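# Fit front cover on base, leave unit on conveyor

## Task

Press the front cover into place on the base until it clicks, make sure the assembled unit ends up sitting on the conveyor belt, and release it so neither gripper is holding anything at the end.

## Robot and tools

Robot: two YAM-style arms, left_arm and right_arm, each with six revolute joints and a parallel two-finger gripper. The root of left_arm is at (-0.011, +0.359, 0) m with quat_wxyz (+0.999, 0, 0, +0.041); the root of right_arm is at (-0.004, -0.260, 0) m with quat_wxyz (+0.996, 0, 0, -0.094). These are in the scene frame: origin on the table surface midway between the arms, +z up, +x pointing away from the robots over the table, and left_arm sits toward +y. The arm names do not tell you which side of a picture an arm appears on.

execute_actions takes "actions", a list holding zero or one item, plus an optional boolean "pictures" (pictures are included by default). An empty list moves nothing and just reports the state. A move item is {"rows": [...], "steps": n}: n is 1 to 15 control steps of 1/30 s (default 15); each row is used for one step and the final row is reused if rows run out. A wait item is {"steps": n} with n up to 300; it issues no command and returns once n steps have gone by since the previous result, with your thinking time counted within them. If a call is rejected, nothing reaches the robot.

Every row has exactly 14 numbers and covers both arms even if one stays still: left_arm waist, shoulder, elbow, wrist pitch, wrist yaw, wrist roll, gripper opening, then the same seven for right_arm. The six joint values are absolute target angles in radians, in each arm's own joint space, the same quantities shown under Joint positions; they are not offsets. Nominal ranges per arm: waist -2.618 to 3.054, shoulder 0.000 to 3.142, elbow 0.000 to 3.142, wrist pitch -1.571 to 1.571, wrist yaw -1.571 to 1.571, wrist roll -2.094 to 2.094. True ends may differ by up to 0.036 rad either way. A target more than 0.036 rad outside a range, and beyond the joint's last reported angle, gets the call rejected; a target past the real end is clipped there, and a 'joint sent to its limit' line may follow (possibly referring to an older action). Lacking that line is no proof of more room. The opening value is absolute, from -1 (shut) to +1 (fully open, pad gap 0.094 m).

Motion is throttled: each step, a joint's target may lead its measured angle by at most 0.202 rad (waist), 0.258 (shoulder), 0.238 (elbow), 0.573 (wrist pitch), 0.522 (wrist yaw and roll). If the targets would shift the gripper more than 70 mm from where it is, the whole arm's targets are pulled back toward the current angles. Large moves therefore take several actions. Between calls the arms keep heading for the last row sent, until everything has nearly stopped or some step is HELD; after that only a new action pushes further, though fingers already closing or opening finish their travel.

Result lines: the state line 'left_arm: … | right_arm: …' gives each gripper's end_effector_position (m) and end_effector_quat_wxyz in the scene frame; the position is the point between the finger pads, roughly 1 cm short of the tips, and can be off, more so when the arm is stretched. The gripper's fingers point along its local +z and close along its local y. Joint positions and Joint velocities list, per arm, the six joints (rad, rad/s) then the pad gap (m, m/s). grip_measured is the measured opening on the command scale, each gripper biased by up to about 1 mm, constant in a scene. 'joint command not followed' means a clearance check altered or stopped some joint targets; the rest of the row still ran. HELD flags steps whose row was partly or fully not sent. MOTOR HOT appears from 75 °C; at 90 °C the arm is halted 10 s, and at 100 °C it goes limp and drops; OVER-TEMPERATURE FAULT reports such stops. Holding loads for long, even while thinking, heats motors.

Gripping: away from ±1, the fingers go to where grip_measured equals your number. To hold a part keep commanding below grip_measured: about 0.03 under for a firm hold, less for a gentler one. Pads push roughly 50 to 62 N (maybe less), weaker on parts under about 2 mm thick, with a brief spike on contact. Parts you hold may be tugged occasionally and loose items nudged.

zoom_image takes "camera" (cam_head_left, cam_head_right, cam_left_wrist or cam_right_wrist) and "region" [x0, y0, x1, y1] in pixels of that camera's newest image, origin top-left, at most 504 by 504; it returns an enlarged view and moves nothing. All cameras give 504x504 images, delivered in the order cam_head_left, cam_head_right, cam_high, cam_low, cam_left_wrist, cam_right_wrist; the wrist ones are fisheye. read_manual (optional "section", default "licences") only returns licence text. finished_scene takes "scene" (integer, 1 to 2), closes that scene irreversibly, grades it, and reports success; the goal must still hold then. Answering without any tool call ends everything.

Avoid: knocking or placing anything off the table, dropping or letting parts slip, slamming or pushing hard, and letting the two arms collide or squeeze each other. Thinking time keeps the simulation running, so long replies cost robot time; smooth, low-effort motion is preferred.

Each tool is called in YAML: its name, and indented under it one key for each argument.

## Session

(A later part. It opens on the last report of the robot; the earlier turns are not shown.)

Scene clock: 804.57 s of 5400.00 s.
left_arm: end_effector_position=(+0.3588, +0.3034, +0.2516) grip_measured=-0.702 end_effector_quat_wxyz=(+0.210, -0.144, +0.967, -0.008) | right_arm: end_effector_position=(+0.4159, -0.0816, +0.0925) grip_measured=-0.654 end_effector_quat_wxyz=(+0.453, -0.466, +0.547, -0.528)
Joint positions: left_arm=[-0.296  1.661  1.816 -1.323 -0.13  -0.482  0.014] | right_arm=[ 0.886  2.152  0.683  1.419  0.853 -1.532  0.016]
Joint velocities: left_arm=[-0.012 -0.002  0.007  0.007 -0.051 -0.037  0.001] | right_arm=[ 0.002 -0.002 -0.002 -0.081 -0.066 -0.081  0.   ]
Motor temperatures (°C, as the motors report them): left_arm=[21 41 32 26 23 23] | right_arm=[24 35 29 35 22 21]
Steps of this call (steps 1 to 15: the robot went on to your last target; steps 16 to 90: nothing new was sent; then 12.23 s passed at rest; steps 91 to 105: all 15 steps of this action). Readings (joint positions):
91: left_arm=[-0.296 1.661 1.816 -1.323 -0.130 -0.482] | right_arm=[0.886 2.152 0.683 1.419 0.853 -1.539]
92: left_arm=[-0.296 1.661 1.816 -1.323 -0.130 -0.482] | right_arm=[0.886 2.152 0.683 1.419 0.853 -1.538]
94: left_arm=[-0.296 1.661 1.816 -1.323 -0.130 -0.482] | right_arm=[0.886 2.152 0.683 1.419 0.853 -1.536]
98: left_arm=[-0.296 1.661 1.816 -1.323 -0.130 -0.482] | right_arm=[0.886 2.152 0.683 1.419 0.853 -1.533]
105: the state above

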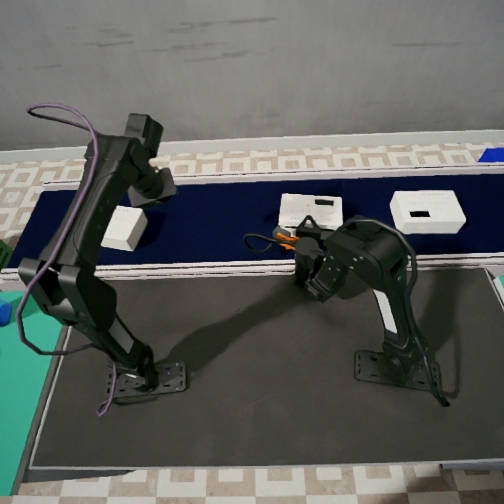

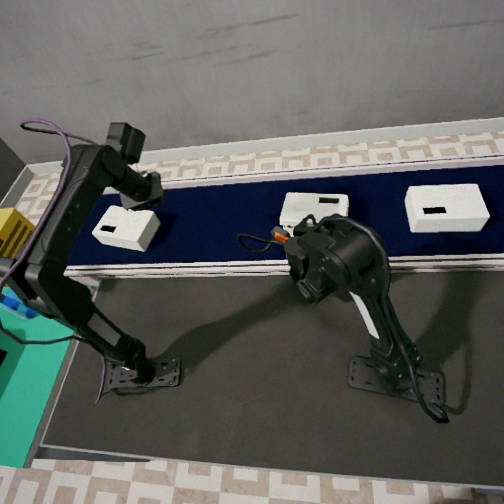

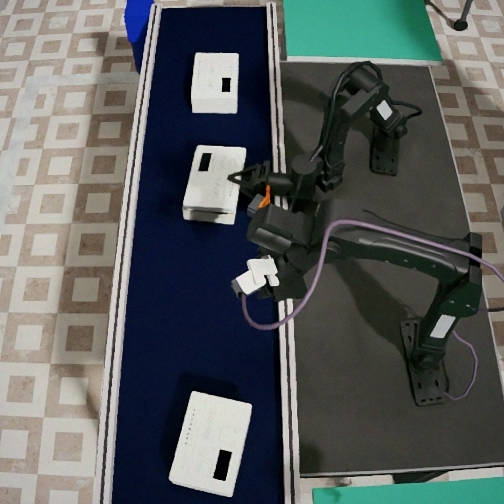

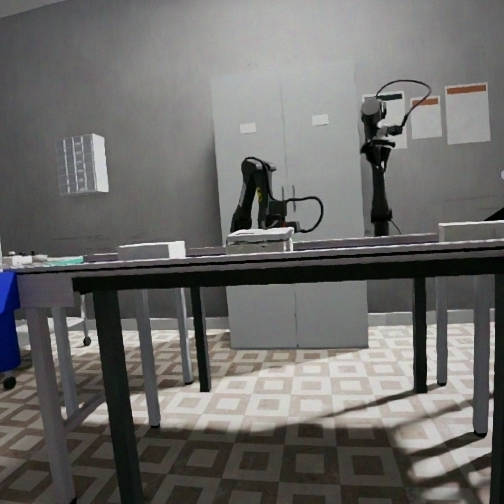

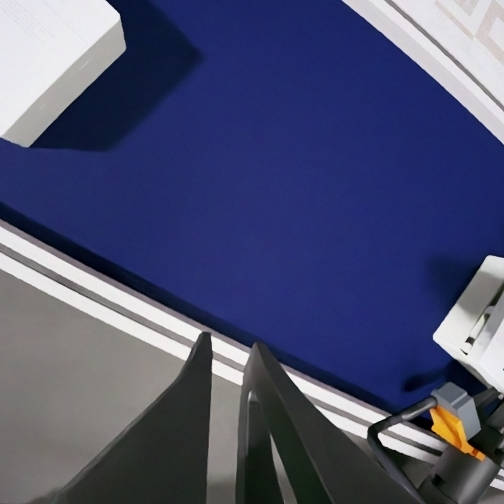

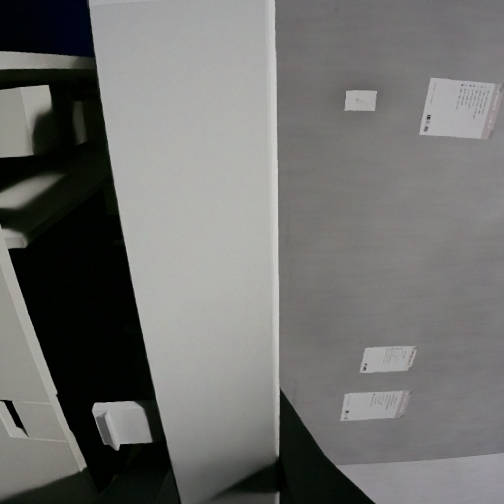

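execute_actions:
  actions:
    - {"rows":[[-0.30,1.65,1.80,-1.33,-0.13,-0.485,-0.7,0.882,2.150,0.710,1.44,0.847,-1.52,-0.70],[-0.30,1.65,1.80,-1.33,-0.13,-0.485,-0.7,0.882,2.135,0.710,1.43,0.847,-1.52,-0.70],[-0.30,1.65,1.80,-1.33,-0.13,-0.485,-0.7,0.882,2.127,0.710,1.42,0.847,-1.515,-0.70],[-0.30,1.65,1.80,-1.33,-0.13,-0.485,-0.7,0.882,2.121,0.710,1.408,0.847,-1.51,-0.70],[-0.30,1.65,1.80,-1.33,-0.13,-0.485,-0.7,0.882,2.115,0.710,1.396,0.847,-1.505,-0.70],[-0.30,1.65,1.80,-1.33,-0.13,-0.485,-0.7,0.882,2.109,0.710,1.384,0.847,-1.50,-0.70],[-0.30,1.65,1.80,-1.33,-0.13,-0.485,-0.7,0.882,2.103,0.710,1.372,0.847,-1.495,-0.70],[-0.30,1.65,1.80,-1.33,-0.13,-0.485,-0.7,0.882,2.097,0.710,1.360,0.847,-1.49,-0.70],[-0.30,1.65,1.80,-1.33,-0.13,-0.485,-0.7,0.882,2.091,0.710,1.348,0.847,-1.485,-0.70],[-0.30,1.65,1.80,-1.33,-0.13,-0.485,-0.7,0.882,2.085,0.710,1.336,0.847,-1.48,-0.70],[-0.30,1.65,1.80,-1.33,-0.13,-0.485,-0.7,0.882,2.079,0.710,1.324,0.847,-1.475,-0.70],[-0.30,1.65,1.80,-1.33,-0.13,-0.485,-0.7,0.882,2.073,0.710,1.312,0.847,-1.47,-0.70],[-0.30,1.65,1.80,-1.33,-0.13,-0.485,-0.7,0.882,2.067,0.710,1.300,0.847,-1.465,-0.70],[-0.30,1.65,1.80,-1.33,-0.13,-0.485,-0.7,0.882,2.062,0.710,1.290,0.847,-1.46,-0.70]],"steps":15}
  pictures: false

execute_actions:
  actions:
    - {"steps":15}

zoom_image:
  camera: "cam_low"
  region: [210, 210, 330, 270]

zoom_image:
  camera: "cam_high"
  region: [160, 130, 290, 240]

Scene clock: 834.37 s of 5400.00 s.
left_arm: end_effector_position=(+0.3588, +0.3034, +0.2516) grip_measured=-0.702 end_effector_quat_wxyz=(+0.210, -0.144, +0.967, -0.008) | right_arm: end_effector_position=(+0.4158, -0.0817, +0.0946) grip_measured=-0.654 end_effector_quat_wxyz=(+0.446, -0.472, +0.557, -0.518)
Joint positions: left_arm=[-0.296  1.661  1.816 -1.323 -0.13  -0.482  0.014] | right_arm=[ 0.886  2.1    0.683  1.316  0.853 -1.487  0.016]
Joint velocities: left_arm=[ 0.007 -0.012  0.017 -0.022  0.007 -0.051  0.   ] | right_arm=[-0.002 -0.144  0.007 -0.212 -0.037  0.095  0.001]
Motor temperatures (°C, as the motors report them): left_arm=[21 41 32 26 23 23] | right_arm=[24 35 29 35 22 21]
Steps of this call (steps 1 to 15: the robot went on to your last target; steps 16 to 90: nothing new was sent; then 26.30 s passed at rest; steps 91 to 105: all 15 steps of this action). Readings (joint positions):
91: left_arm=[-0.296 1.661 1.816 -1.323 -0.130 -0.482] | right_arm=[0.886 2.152 0.683 1.419 0.853 -1.531]
92: left_arm=[-0.296 1.661 1.816 -1.323 -0.130 -0.482] | right_arm=[0.886 2.152 0.683 1.419 0.853 -1.531]
94: left_arm=[-0.296 1.661 1.816 -1.323 -0.130 -0.482] | right_arm=[0.886 2.152 0.683 1.415 0.853 -1.529]
98: left_arm=[-0.296 1.661 1.816 -1.323 -0.130 -0.482] | right_arm=[0.886 2.141 0.683 1.391 0.853 -1.515]
105: the state above

Scene clock: 834.87 s of 5400.00 s.
left_arm: end_effector_position=(+0.3588, +0.3034, +0.2516) grip_measured=-0.702 end_effector_quat_wxyz=(+0.210, -0.144, +0.967, -0.008) | right_arm: end_effector_position=(+0.4155, -0.0818, +0.0926) grip_measured=-0.654 end_effector_quat_wxyz=(+0.442, -0.475, +0.560, -0.515)
Joint positions: left_arm=[-0.296  1.661  1.816 -1.323 -0.13  -0.482  0.014] | right_arm=[ 0.886  2.093  0.683  1.288  0.852 -1.473  0.016]
Joint velocities: left_arm=[-0.012  0.022  0.007  0.051 -0.007 -0.037 -0.001] | right_arm=[-0.002  0.012 -0.012  0.022 -0.022  0.037  0.   ]
Motor temperatures (°C, as the motors report them): left_arm=[21 41 32 26 23 23] | right_arm=[24 35 29 35 22 21]
Steps of this call (steps 1 to 15: the robot went on to your last target). Readings (joint positions):
1: left_arm=[-0.296 1.661 1.816 -1.323 -0.130 -0.482] | right_arm=[0.886 2.096 0.683 1.309 0.853 -1.484]
2: left_arm=[-0.296 1.661 1.816 -1.323 -0.130 -0.482] | right_arm=[0.886 2.094 0.683 1.304 0.853 -1.481]
4: left_arm=[-0.296 1.661 1.816 -1.323 -0.130 -0.482] | right_arm=[0.886 2.093 0.683 1.297 0.853 -1.477]
8: left_arm=[-0.296 1.661 1.816 -1.323 -0.130 -0.482] | right_arm=[0.886 2.093 0.683 1.288 0.852 -1.474]
15: the state above

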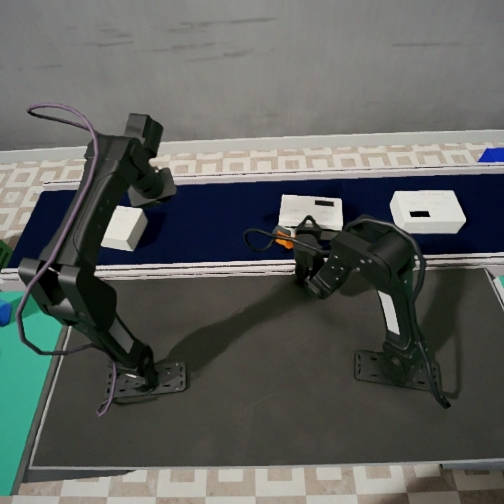

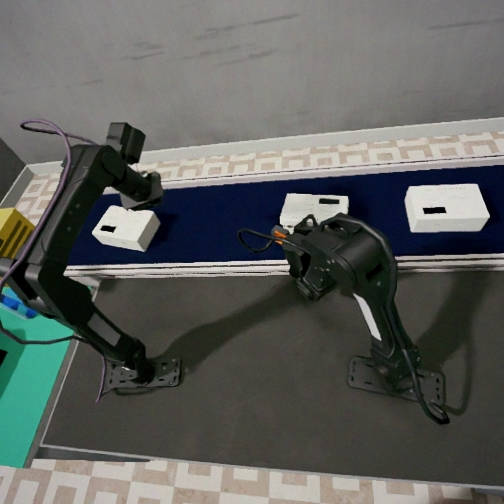

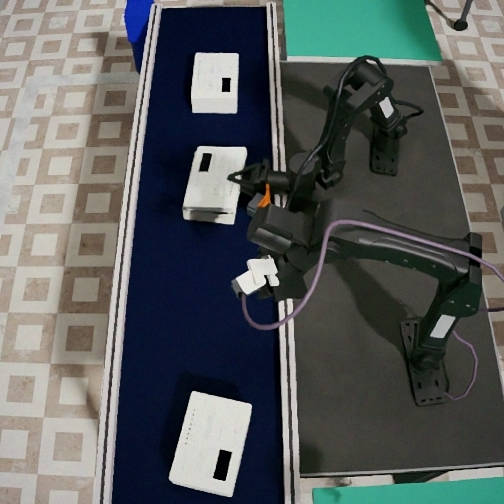

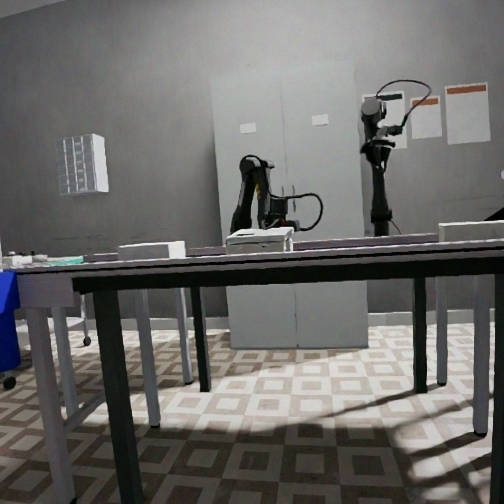

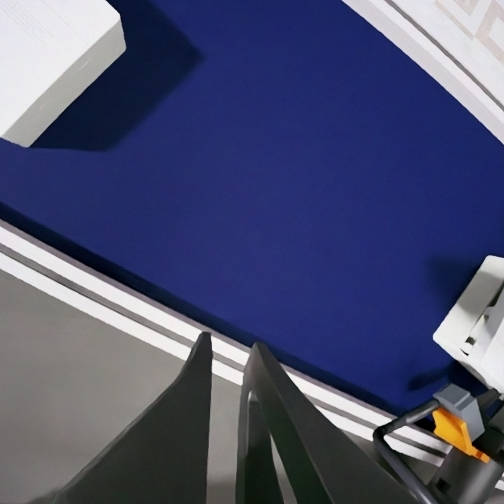

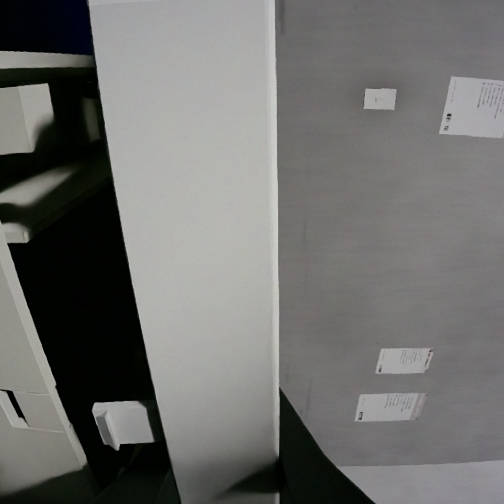

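Region (210, 210, 330, 270) of cam_low's 504x504 image, scaled by 4.200, with more detail than that image has.

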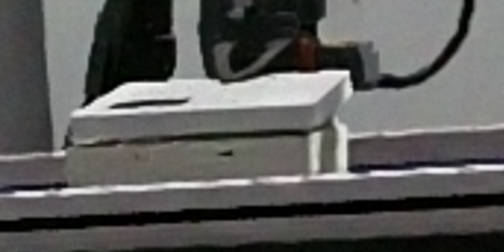

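Region (160, 130, 290, 240) of cam_high's 504x504 image, scaled by 3.877, with more detail than that image has; it fills the top 426 rows of this view, and the rest is white.

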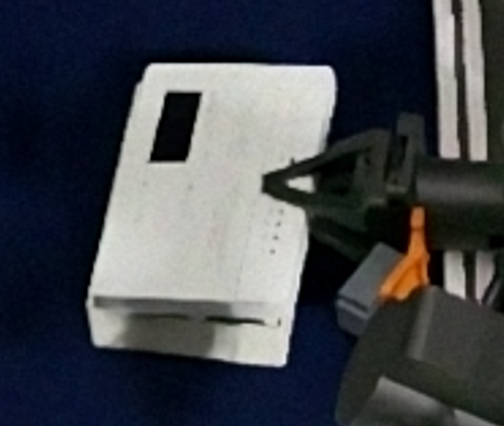

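execute_actions:
  actions:
    - {"rows":[[-0.30,1.65,1.80,-1.33,-0.13,-0.485,-0.7,0.882,2.062,0.714,1.290,0.847,-1.46,-0.70],[-0.30,1.65,1.80,-1.33,-0.13,-0.485,-0.7,0.882,2.062,0.718,1.290,0.847,-1.46,-0.70],[-0.30,1.65,1.80,-1.33,-0.13,-0.485,-0.7,0.882,2.062,0.722,1.290,0.847,-1.46,-0.70],[-0.30,1.65,1.80,-1.33,-0.13,-0.485,-0.7,0.882,2.062,0.725,1.290,0.847,-1.46,-0.70],[-0.30,1.65,1.80,-1.33,-0.13,-0.485,-0.7,0.882,2.062,0.725,1.286,0.847,-1.46,-0.70],[-0.30,1.65,1.80,-1.33,-0.13,-0.485,-0.7,0.882,2.062,0.725,1.282,0.847,-1.46,-0.70],[-0.30,1.65,1.80,-1.33,-0.13,-0.485,-0.7,0.882,2.062,0.725,1.278,0.847,-1.46,-0.70],[-0.30,1.65,1.80,-1.33,-0.13,-0.485,-0.7,0.882,2.062,0.725,1.274,0.847,-1.455,-0.70]],"steps":15}

zoom_image:
  camera: "cam_low"
  region: [210, 210, 330, 270]

zoom_image:
  camera: "cam_high"
  region: [160, 130, 290, 240]

Scene clock: 860.37 s of 5400.00 s.
left_arm: end_effector_position=(+0.3588, +0.3034, +0.2516) grip_measured=-0.702 end_effector_quat_wxyz=(+0.210, -0.144, +0.967, -0.008) | right_arm: end_effector_position=(+0.4182, -0.0794, +0.0928) grip_measured=-0.654 end_effector_quat_wxyz=(+0.441, -0.476, +0.562, -0.513)
Joint positions: left_arm=[-0.296  1.661  1.816 -1.323 -0.13  -0.482  0.014] | right_arm=[ 0.886  2.093  0.699  1.265  0.852 -1.467  0.016]
Joint velocities: left_arm=[ 0.022 -0.002  0.007  0.022 -0.007  0.066  0.   ] | right_arm=[ 0.022  0.012 -0.002 -0.081 -0.007 -0.022 -0.001]
Motor temperatures (°C, as the motors report them): left_arm=[21 41 32 26 23 23] | right_arm=[24 38 29 35 22 21]
Steps of this call (steps 1 to 15: the robot went on to your last target; steps 16 to 90: nothing new was sent; then 22.00 s passed at rest; steps 91 to 105: all 15 steps of this action). Readings (joint positions):
91: left_arm=[-0.296 1.661 1.816 -1.323 -0.130 -0.482] | right_arm=[0.886 2.093 0.683 1.288 0.852 -1.473]
92: left_arm=[-0.296 1.661 1.816 -1.323 -0.130 -0.482] | right_arm=[0.886 2.093 0.683 1.288 0.852 -1.473]
94: left_arm=[-0.296 1.661 1.816 -1.323 -0.130 -0.482] | right_arm=[0.886 2.093 0.688 1.285 0.852 -1.473]
98: left_arm=[-0.296 1.661 1.816 -1.323 -0.130 -0.482] | right_arm=[0.886 2.093 0.699 1.277 0.852 -1.471]
105: the state above

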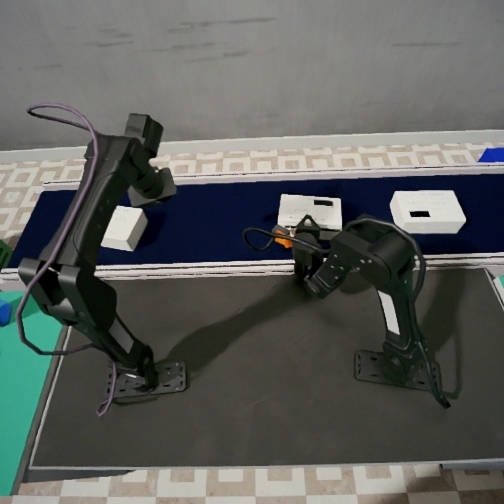

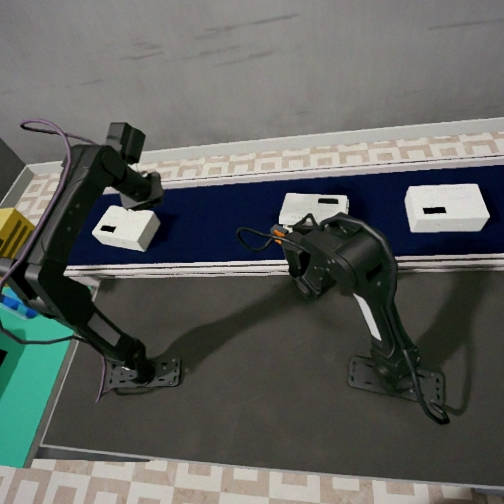

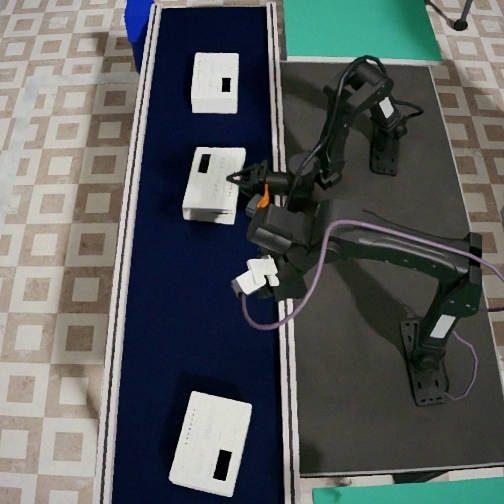

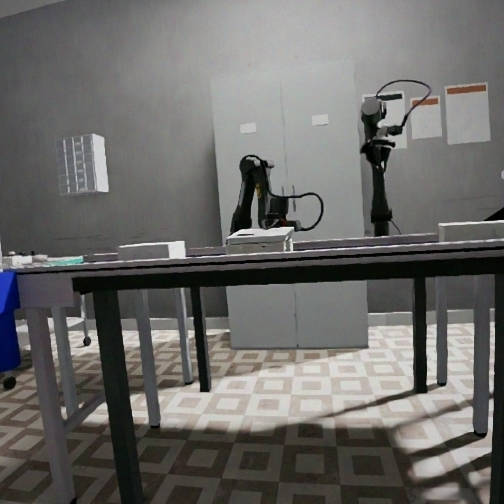

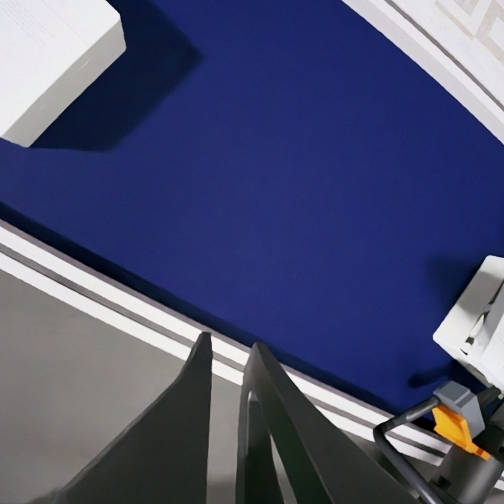

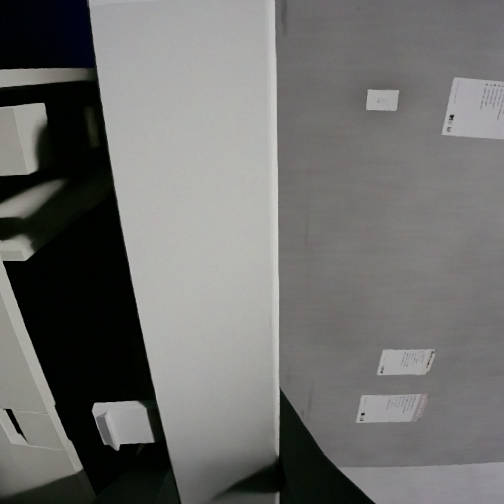

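Region (210, 210, 330, 270) of cam_low's 504x504 image, scaled by 4.200, with more detail than that image has.

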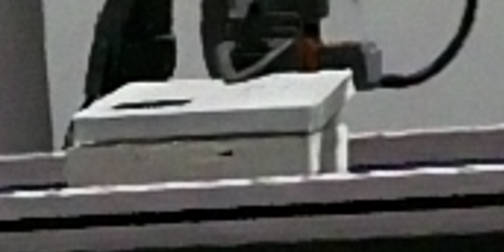

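Region (160, 130, 290, 240) of cam_high's 504x504 image, scaled by 3.877, with more detail than that image has; it fills the top 426 rows of this view, and the rest is white.

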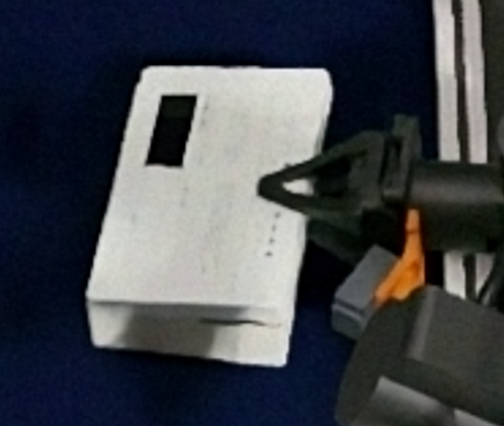

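execute_actions:
  actions:
    - {"rows":[[-0.316,1.675,1.813,-1.30,-0.126,-0.47,-0.75,0.882,2.062,0.725,1.274,0.847,-1.455,-0.70],[-0.331,1.70,1.826,-1.27,-0.121,-0.453,-0.8,0.882,2.062,0.725,1.274,0.847,-1.455,-0.70],[-0.347,1.725,1.838,-1.243,-0.117,-0.437,-0.85,0.882,2.062,0.725,1.274,0.847,-1.455,-0.70],[-0.363,1.75,1.851,-1.214,-0.113,-0.42,-0.9,0.882,2.062,0.725,1.274,0.847,-1.455,-0.70],[-0.378,1.775,1.864,-1.185,-0.108,-0.404,-0.95,0.882,2.062,0.725,1.274,0.847,-1.455,-0.70],[-0.394,1.80,1.877,-1.157,-0.104,-0.388,-1,0.882,2.062,0.725,1.274,0.847,-1.455,-0.70],[-0.409,1.825,1.89,-1.128,-0.10,-0.372,-1,0.882,2.062,0.725,1.274,0.847,-1.455,-0.70],[-0.425,1.85,1.903,-1.099,-0.095,-0.356,-1,0.882,2.062,0.725,1.274,0.847,-1.455,-0.70],[-0.441,1.875,1.915,-1.07,-0.091,-0.34,-1,0.882,2.062,0.725,1.274,0.847,-1.455,-0.70],[-0.456,1.90,1.928,-1.041,-0.087,-0.323,-1,0.882,2.062,0.725,1.274,0.847,-1.455,-0.70],[-0.472,1.925,1.941,-1.012,-0.082,-0.307,-1,0.882,2.062,0.725,1.274,0.847,-1.455,-0.70],[-0.488,1.95,1.954,-0.983,-0.078,-0.291,-1,0.882,2.062,0.725,1.274,0.847,-1.455,-0.70],[-0.503,1.975,1.967,-0.954,-0.074,-0.275,-1,0.882,2.062,0.725,1.274,0.847,-1.455,-0.70],[-0.519,2.0,1.98,-0.925,-0.07,-0.259,-1,0.882,2.062,0.725,1.274,0.847,-1.455,-0.70],[-0.535,2.025,1.992,-0.897,-0.065,-0.243,-1,0.882,2.062,0.725,1.274,0.847,-1.455,-0.70]],"steps":15}
  pictures: false

execute_actions:
  actions:
    - {"rows":[[-0.55,2.05,2.005,-0.868,-0.061,-0.226,-1,0.882,2.062,0.725,1.274,0.847,-1.455,-0.70],[-0.566,2.075,2.018,-0.839,-0.056,-0.21,-1,0.882,2.062,0.725,1.274,0.847,-1.455,-0.70],[-0.581,2.10,2.031,-0.81,-0.052,-0.194,-1,0.882,2.062,0.725,1.274,0.847,-1.455,-0.70],[-0.597,2.125,2.044,-0.781,-0.048,-0.178,-1,0.882,2.062,0.725,1.274,0.847,-1.455,-0.70],[-0.613,2.15,2.057,-0.752,-0.043,-0.162,-1,0.882,2.062,0.725,1.274,0.847,-1.455,-0.70],[-0.628,2.175,2.07,-0.723,-0.039,-0.146,-1,0.882,2.062,0.725,1.274,0.847,-1.455,-0.70],[-0.644,2.20,2.082,-0.694,-0.035,-0.129,-1,0.882,2.062,0.725,1.274,0.847,-1.455,-0.70],[-0.66,2.225,2.095,-0.665,-0.03,-0.113,-1,0.882,2.062,0.725,1.274,0.847,-1.455,-0.70],[-0.675,2.25,2.108,-0.636,-0.026,-0.097,-1,0.882,2.062,0.725,1.274,0.847,-1.455,-0.70],[-0.691,2.275,2.121,-0.607,-0.022,-0.081,-1,0.882,2.062,0.725,1.274,0.847,-1.455,-0.70],[-0.707,2.30,2.134,-0.578,-0.017,-0.065,-1,0.882,2.062,0.725,1.274,0.847,-1.455,-0.70],[-0.722,2.325,2.147,-0.55,-0.013,-0.049,-1,0.882,2.062,0.725,1.274,0.847,-1.455,-0.70],[-0.738,2.35,2.16,-0.52,-0.009,-0.032,-1,0.882,2.062,0.725,1.274,0.847,-1.455,-0.70],[-0.754,2.375,2.172,-0.492,-0.004,-0.016,-1,0.882,2.062,0.725,1.274,0.847,-1.455,-0.70],[-0.769,2.40,2.185,-0.463,0,0,-1,0.882,2.062,0.725,1.274,0.847,-1.455,-0.70]],"steps":15}
  pictures: false

execute_actions:
  actions:
    - {"steps":20}

Scene clock: 909.70 s of 5400.00 s.
left_arm: end_effector_position=(+0.4472, +0.1759, +0.1911) grip_measured=-0.995 end_effector_quat_wxyz=(+0.247, +0.037, +0.967, -0.048) | right_arm: end_effector_position=(+0.4182, -0.0794, +0.0923) grip_measured=-0.654 end_effector_quat_wxyz=(-0.440, +0.477, -0.562, +0.513)
Joint positions: left_arm=[-0.495  1.987  1.939 -1.022 -0.088 -0.315  0.   ] | right_arm=[ 0.886  2.093  0.699  1.262  0.852 -1.466  0.016]
Joint velocities: left_arm=[-0.447  0.691  0.374  0.828  0.11   0.462  0.   ] | right_arm=[ 0.012 -0.022  0.012 -0.066  0.037 -0.081  0.   ]
Motor temperatures (°C, as the motors report them): left_arm=[21 40 31 27 23 23] | right_arm=[24 39 29 35 22 21]
Steps of this call (steps 1 to 15: the robot went on to your last target; steps 16 to 90: nothing new was sent; then 45.83 s passed at rest; steps 91 to 105: all 15 steps of this action). Readings (joint positions):
91: left_arm=[-0.297 1.661 1.816 -1.322 -0.130 -0.481] | right_arm=[0.886 2.093 0.699 1.263 0.852 -1.466]
92: left_arm=[-0.300 1.664 1.816 -1.318 -0.130 -0.477] | right_arm=[0.886 2.093 0.699 1.263 0.852 -1.466]
94: left_arm=[-0.318 1.682 1.820 -1.297 -0.130 -0.464] | right_arm=[0.886 2.093 0.699 1.263 0.852 -1.466]
98: left_arm=[-0.383 1.786 1.861 -1.213 -0.118 -0.418] | right_arm=[0.886 2.093 0.699 1.262 0.852 -1.466]
105: the state above

Scene clock: 910.20 s of 5400.00 s.
left_arm: end_effector_position=(+0.4953, -0.0172, +0.1326) grip_measured=-0.995 end_effector_quat_wxyz=(+0.354, +0.258, +0.891, -0.121) | right_arm: end_effector_position=(+0.4182, -0.0794, +0.0923) grip_measured=-0.654 end_effector_quat_wxyz=(-0.440, +0.477, -0.562, +0.513)
Joint positions: left_arm=[-0.729  2.354  2.137 -0.586 -0.025 -0.074  0.   ] | right_arm=[ 0.886  2.093  0.699  1.262  0.852 -1.466  0.016]
Joint velocities: left_arm=[-0.437  0.73   0.388  0.799  0.125  0.549  0.   ] | right_arm=[ 0.002  0.012  0.007  0.022 -0.037 -0.022  0.001]
Motor temperatures (°C, as the motors report them): left_arm=[21 40 32 27 23 23] | right_arm=[24 39 29 35 22 21]
Steps of this call (steps 1 to 15: all 15 steps of this action). Readings (joint positions):
1: left_arm=[-0.511 2.011 1.952 -0.994 -0.084 -0.299] | right_arm=[0.886 2.093 0.699 1.262 0.852 -1.466]
2: left_arm=[-0.526 2.035 1.966 -0.966 -0.080 -0.283] | right_arm=[0.886 2.093 0.699 1.262 0.852 -1.466]
4: left_arm=[-0.557 2.082 1.993 -0.908 -0.072 -0.251] | right_arm=[0.886 2.093 0.699 1.262 0.852 -1.466]
8: left_arm=[-0.619 2.177 2.048 -0.790 -0.055 -0.187] | right_arm=[0.886 2.093 0.699 1.262 0.852 -1.466]
15: the state above

Scene clock: 910.87 s of 5400.00 s.
left_arm: end_effector_position=(+0.4926, -0.0596, +0.1195) grip_measured=-0.995 end_effector_quat_wxyz=(+0.381, +0.308, +0.861, -0.138) | right_arm: end_effector_position=(+0.4182, -0.0794, +0.0923) grip_measured=-0.654 end_effector_quat_wxyz=(-0.440, +0.477, -0.562, +0.513)
Joint positions: left_arm=[-0.777  2.422  2.158 -0.471 -0.003 -0.006  0.   ] | right_arm=[ 0.886  2.093  0.699  1.262  0.852 -1.466  0.016]
Joint velocities: left_arm=[ 0.007 -0.002  0.007 -0.022 -0.022 -0.007  0.   ] | right_arm=[ 0.012 -0.002  0.007 -0.037  0.007  0.051 -0.   ]
Motor temperatures (°C, as the motors report them): left_arm=[21 41 32 27 23 23] | right_arm=[24 39 29 35 22 21]
Steps of this call (steps 1 to 20: the robot went on to your last target). Readings (joint positions):
1: left_arm=[-0.744 2.377 2.146 -0.558 -0.021 -0.060] | right_arm=[0.886 2.093 0.699 1.262 0.852 -1.466]
2: left_arm=[-0.757 2.394 2.150 -0.538 -0.016 -0.049] | right_arm=[0.886 2.093 0.699 1.262 0.852 -1.466]
4: left_arm=[-0.776 2.415 2.150 -0.518 -0.009 -0.033] | right_arm=[0.886 2.093 0.699 1.262 0.852 -1.466]
8: left_arm=[-0.781 2.422 2.150 -0.499 -0.003 -0.017] | right_arm=[0.886 2.093 0.699 1.262 0.852 -1.466]
20: the state above

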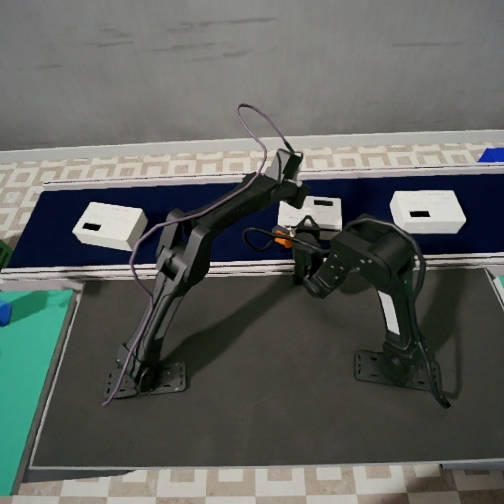

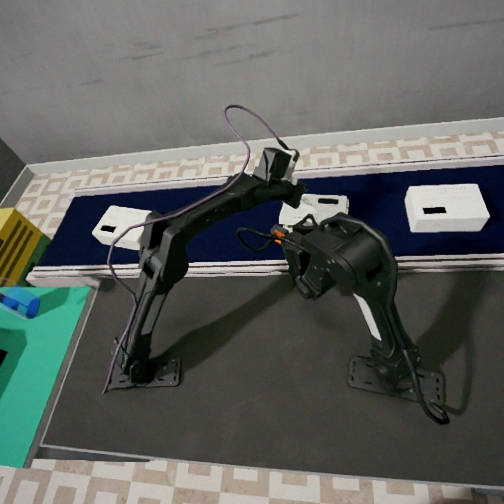

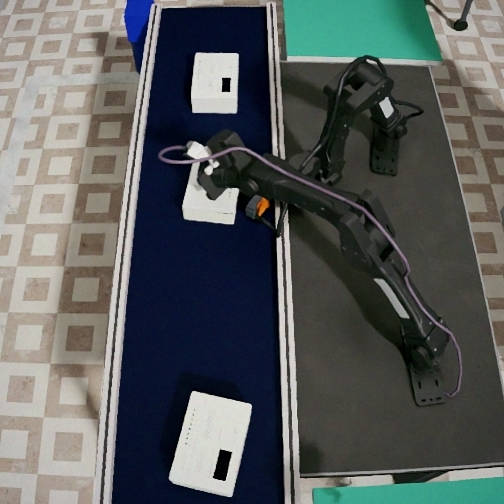

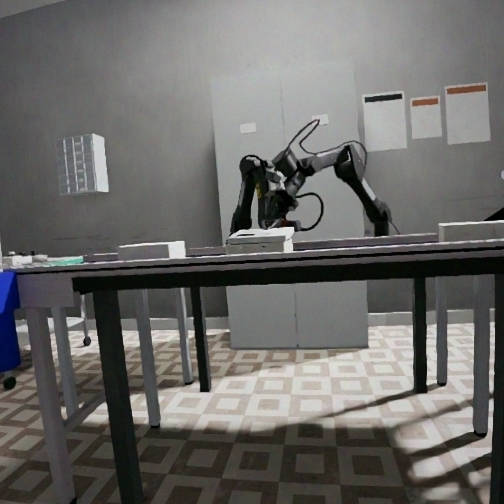

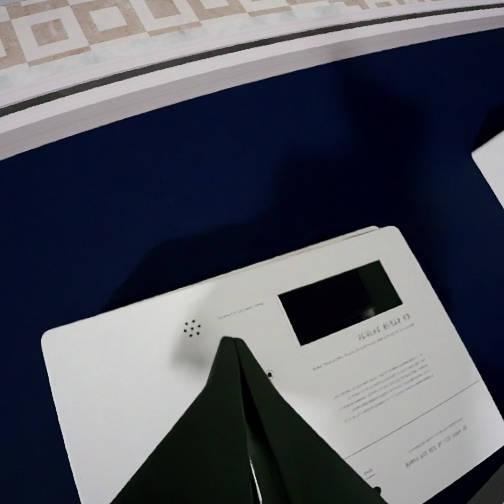

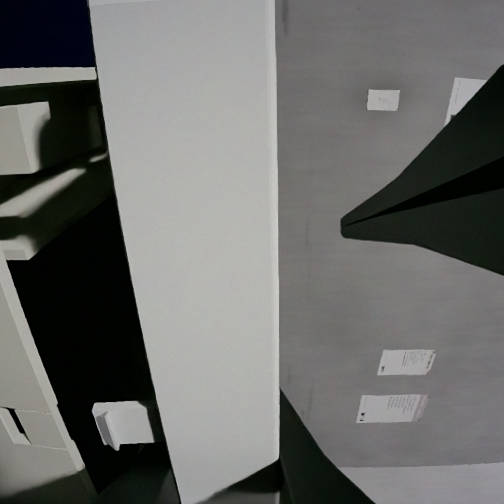

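zoom_image:
  camera: "cam_left_wrist"
  region: [20, 200, 440, 380]

Region (20, 200, 440, 380) of cam_left_wrist's 504x504 image, scaled by 1.200, with more detail than that image has; it fills the top 216 rows of this view, and the rest is white.

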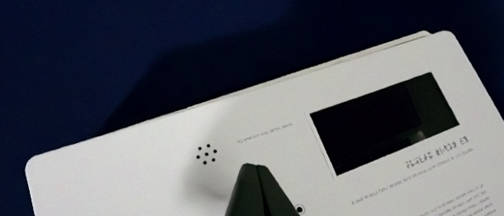

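execute_actions:
  actions:
    - {"rows":[[-0.769,2.40,2.185,-0.463,0,0,-1,0.882,2.058,0.725,1.274,0.847,-1.455,-0.70],[-0.769,2.40,2.185,-0.463,0,0,-1,0.882,2.054,0.725,1.274,0.847,-1.455,-0.70],[-0.769,2.40,2.185,-0.463,0,0,-1,0.879,2.052,0.725,1.274,0.841,-1.455,-0.70],[-0.769,2.40,2.185,-0.463,0,0,-1,0.876,2.052,0.725,1.274,0.835,-1.455,-0.70],[-0.769,2.40,2.185,-0.463,0,0,-1,0.873,2.052,0.725,1.274,0.829,-1.455,-0.70],[-0.769,2.40,2.185,-0.463,0,0,-1,0.870,2.052,0.725,1.274,0.823,-1.455,-0.70],[-0.769,2.40,2.185,-0.463,0,0,-1,0.867,2.052,0.725,1.274,0.817,-1.455,-0.70],[-0.769,2.40,2.185,-0.463,0,0,-1,0.863,2.052,0.725,1.274,0.811,-1.455,-0.70],[-0.769,2.40,2.185,-0.463,0,0,-1,0.859,2.052,0.725,1.274,0.804,-1.455,-0.70]],"steps":15}
  pictures: false

execute_actions:
  actions:
    - {"steps":12}

zoom_image:
  camera: "cam_low"
  region: [210, 210, 330, 270]

Scene clock: 975.73 s of 5400.00 s.
left_arm: end_effector_position=(+0.4927, -0.0597, +0.1196) grip_measured=-0.995 end_effector_quat_wxyz=(+0.382, +0.309, +0.860, -0.138) | right_arm: end_effector_position=(+0.4230, -0.0824, +0.0916) grip_measured=-0.654 end_effector_quat_wxyz=(-0.444, +0.481, -0.560, +0.508)
Joint positions: left_arm=[-0.777  2.422  2.158 -0.47  -0.003 -0.006  0.   ] | right_arm=[ 0.864  2.093  0.699  1.262  0.815 -1.466  0.016]
Joint velocities: left_arm=[ 0.002  0.002  0.012 -0.037  0.007 -0.007  0.   ] | right_arm=[-0.027 -0.007 -0.007  0.007 -0.081  0.022 -0.   ]
Motor temperatures (°C, as the motors report them): left_arm=[21 58 38 31 23 23] | right_arm=[24 40 29 35 22 21]
Steps of this call (steps 1 to 15: the robot went on to your last target; steps 16 to 90: nothing new was sent; then 61.37 s passed at rest; steps 91 to 105: all 15 steps of this action). Readings (joint positions):
91: left_arm=[-0.777 2.422 2.158 -0.470 -0.003 -0.006] | right_arm=[0.886 2.093 0.699 1.262 0.852 -1.466]
92: left_arm=[-0.777 2.422 2.158 -0.470 -0.003 -0.006] | right_arm=[0.886 2.093 0.699 1.262 0.852 -1.466]
94: left_arm=[-0.777 2.422 2.158 -0.470 -0.003 -0.006] | right_arm=[0.886 2.093 0.699 1.262 0.849 -1.466]
98: left_arm=[-0.777 2.422 2.158 -0.470 -0.003 -0.006] | right_arm=[0.879 2.093 0.699 1.262 0.833 -1.466]
105: the state above

Scene clock: 976.13 s of 5400.00 s.
left_arm: end_effector_position=(+0.4928, -0.0598, +0.1197) grip_measured=-0.995 end_effector_quat_wxyz=(+0.382, +0.309, +0.860, -0.138) | right_arm: end_effector_position=(+0.4232, -0.0814, +0.0915) grip_measured=-0.654 end_effector_quat_wxyz=(-0.445, +0.482, -0.559, +0.506)
Joint positions: left_arm=[-0.777  2.422  2.158 -0.47  -0.003 -0.006  0.   ] | right_arm=[ 0.864  2.093  0.699  1.262  0.809 -1.466  0.016]
Joint velocities: left_arm=[ 0.002 -0.012 -0.017  0.007  0.007 -0.022  0.   ] | right_arm=[-0.012 -0.002  0.002  0.051 -0.037 -0.066  0.   ]
Motor temperatures (°C, as the motors report them): left_arm=[21 58 38 31 23 23] | right_arm=[24 40 29 35 22 21]
Steps of this call (steps 1 to 12: the robot went on to your last target). Readings (joint positions):
1: left_arm=[-0.777 2.422 2.158 -0.470 -0.003 -0.006] | right_arm=[0.864 2.093 0.699 1.262 0.814 -1.466]
2: left_arm=[-0.777 2.422 2.158 -0.470 -0.003 -0.006] | right_arm=[0.864 2.093 0.699 1.262 0.813 -1.466]
4: left_arm=[-0.777 2.422 2.158 -0.470 -0.003 -0.006] | right_arm=[0.864 2.093 0.699 1.262 0.811 -1.466]
8: left_arm=[-0.777 2.422 2.158 -0.470 -0.003 -0.006] | right_arm=[0.864 2.093 0.699 1.262 0.810 -1.466]
12: the state above

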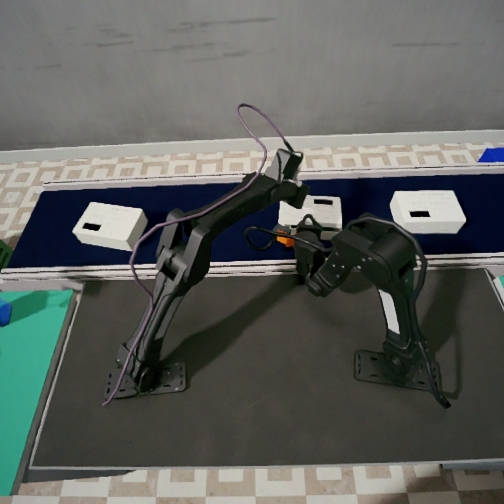

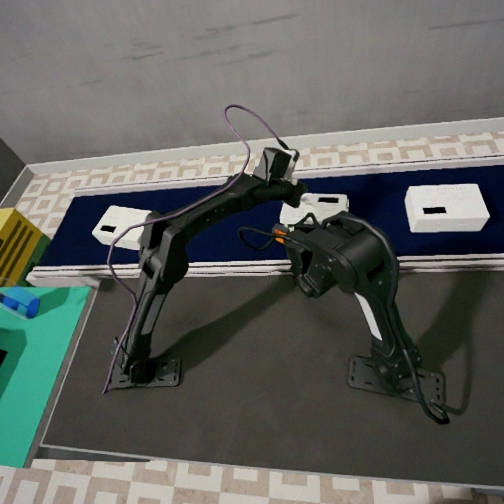

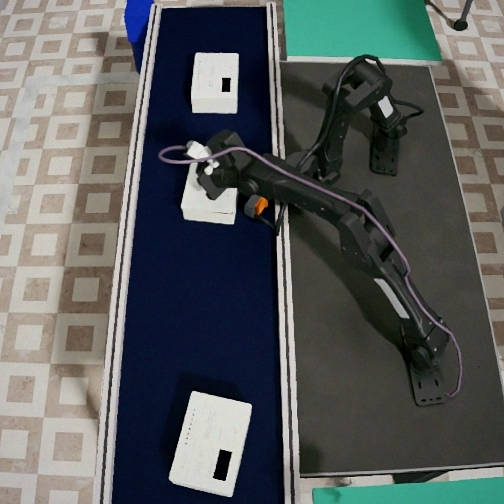

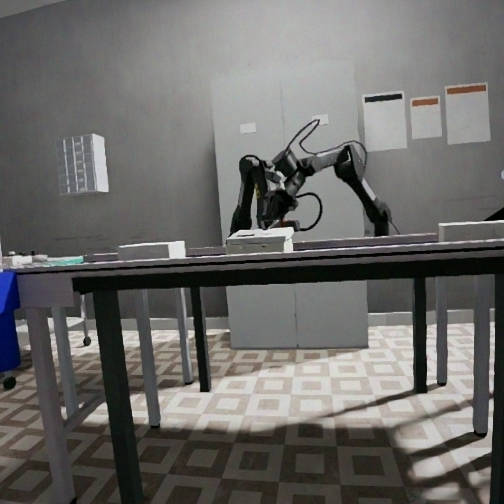

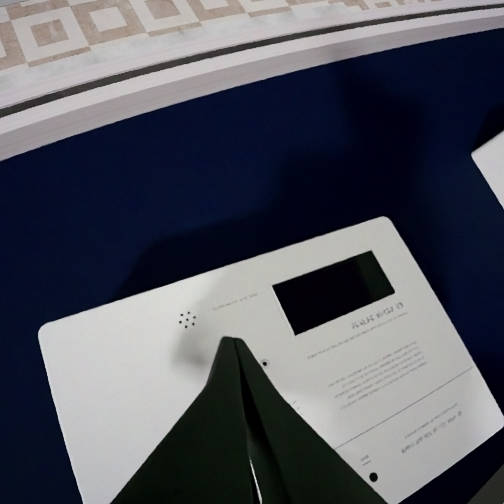

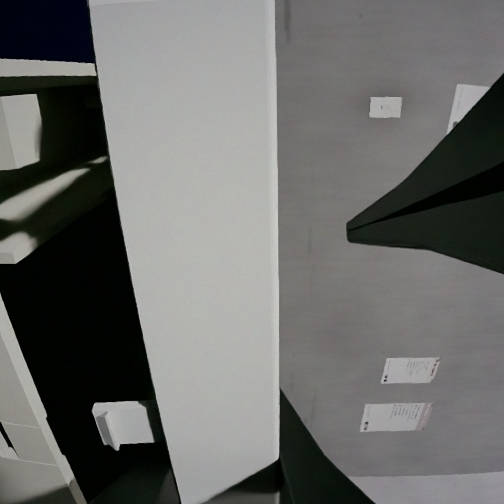

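Region (210, 210, 330, 270) of cam_low's 504x504 image, scaled by 4.200, with more detail than that image has.

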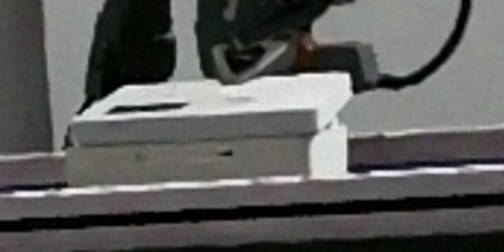

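execute_actions:
  actions:
    - {"rows":[[-0.769,2.40,2.185,-0.463,0,0,-1,0.856,2.052,0.725,1.274,0.804,-1.455,-0.70],[-0.769,2.40,2.185,-0.463,0,0,-1,0.853,2.052,0.725,1.274,0.804,-1.455,-0.70],[-0.769,2.40,2.185,-0.463,0,0,-1,0.850,2.052,0.725,1.274,0.804,-1.455,-0.70]],"steps":15}

zoom_image:
  camera: "cam_low"
  region: [210, 210, 330, 270]

Scene clock: 985.93 s of 5400.00 s.
left_arm: end_effector_position=(+0.4928, -0.0598, +0.1197) grip_measured=-0.995 end_effector_quat_wxyz=(+0.382, +0.309, +0.860, -0.138) | right_arm: end_effector_position=(+0.4243, -0.0833, +0.0914) grip_measured=-0.654 end_effector_quat_wxyz=(-0.445, +0.482, -0.560, +0.507)
Joint positions: left_arm=[-0.777  2.422  2.158 -0.47  -0.003 -0.006  0.   ] | right_arm=[ 0.858  2.093  0.699  1.262  0.806 -1.466  0.016]
Joint velocities: left_arm=[-0.002  0.002  0.017 -0.037  0.081 -0.007 -0.   ] | right_arm=[-0.002 -0.027 -0.007 -0.022 -0.051 -0.022 -0.001]
Motor temperatures (°C, as the motors report them): left_arm=[21 59 38 31 23 23] | right_arm=[24 41 29 35 22 21]
Steps of this call (steps 1 to 15: the robot went on to your last target; steps 16 to 90: nothing new was sent; then 6.30 s passed at rest; steps 91 to 105: all 15 steps of this action). Readings (joint positions):
91: left_arm=[-0.777 2.422 2.158 -0.470 -0.003 -0.006] | right_arm=[0.864 2.093 0.699 1.262 0.809 -1.466]
92: left_arm=[-0.777 2.422 2.158 -0.470 -0.003 -0.006] | right_arm=[0.863 2.093 0.699 1.262 0.809 -1.466]
94: left_arm=[-0.777 2.422 2.158 -0.470 -0.003 -0.006] | right_arm=[0.862 2.093 0.699 1.262 0.808 -1.466]
98: left_arm=[-0.777 2.422 2.158 -0.470 -0.003 -0.006] | right_arm=[0.858 2.093 0.699 1.262 0.806 -1.466]
105: the state above

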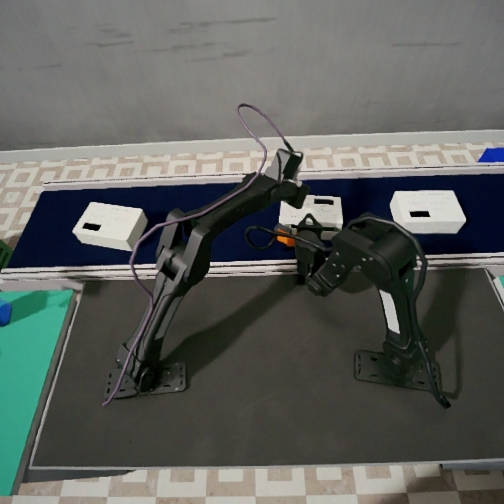

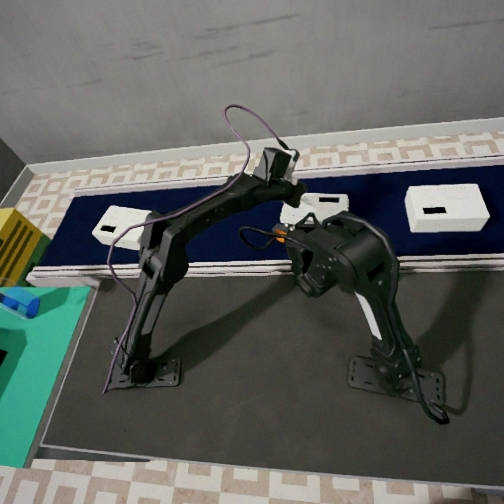

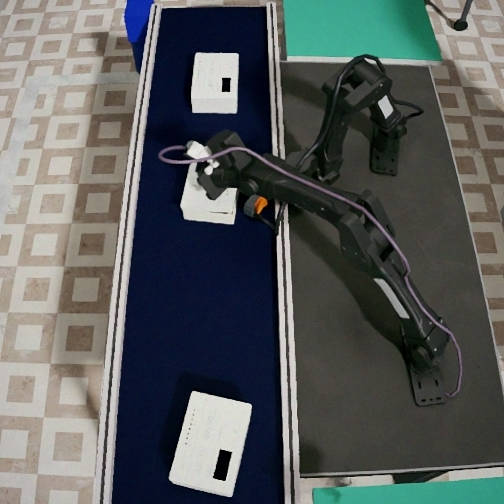

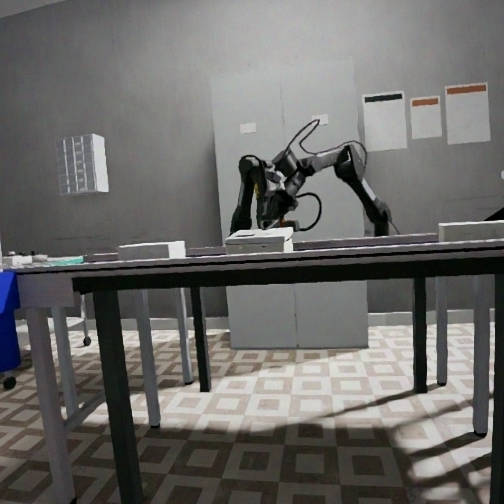

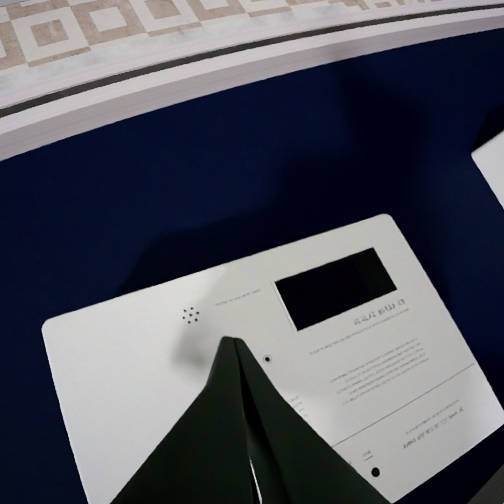

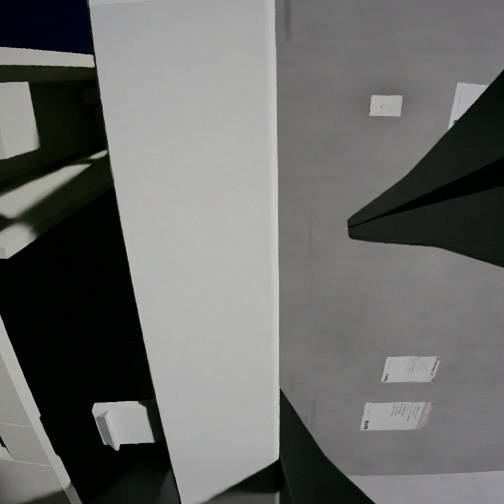

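Region (210, 210, 330, 270) of cam_low's 504x504 image, scaled by 4.200, with more detail than that image has.

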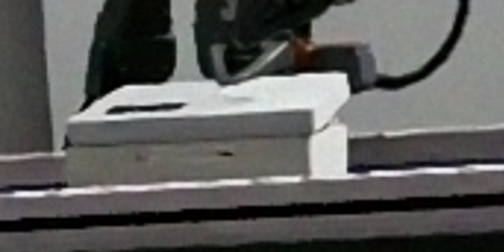

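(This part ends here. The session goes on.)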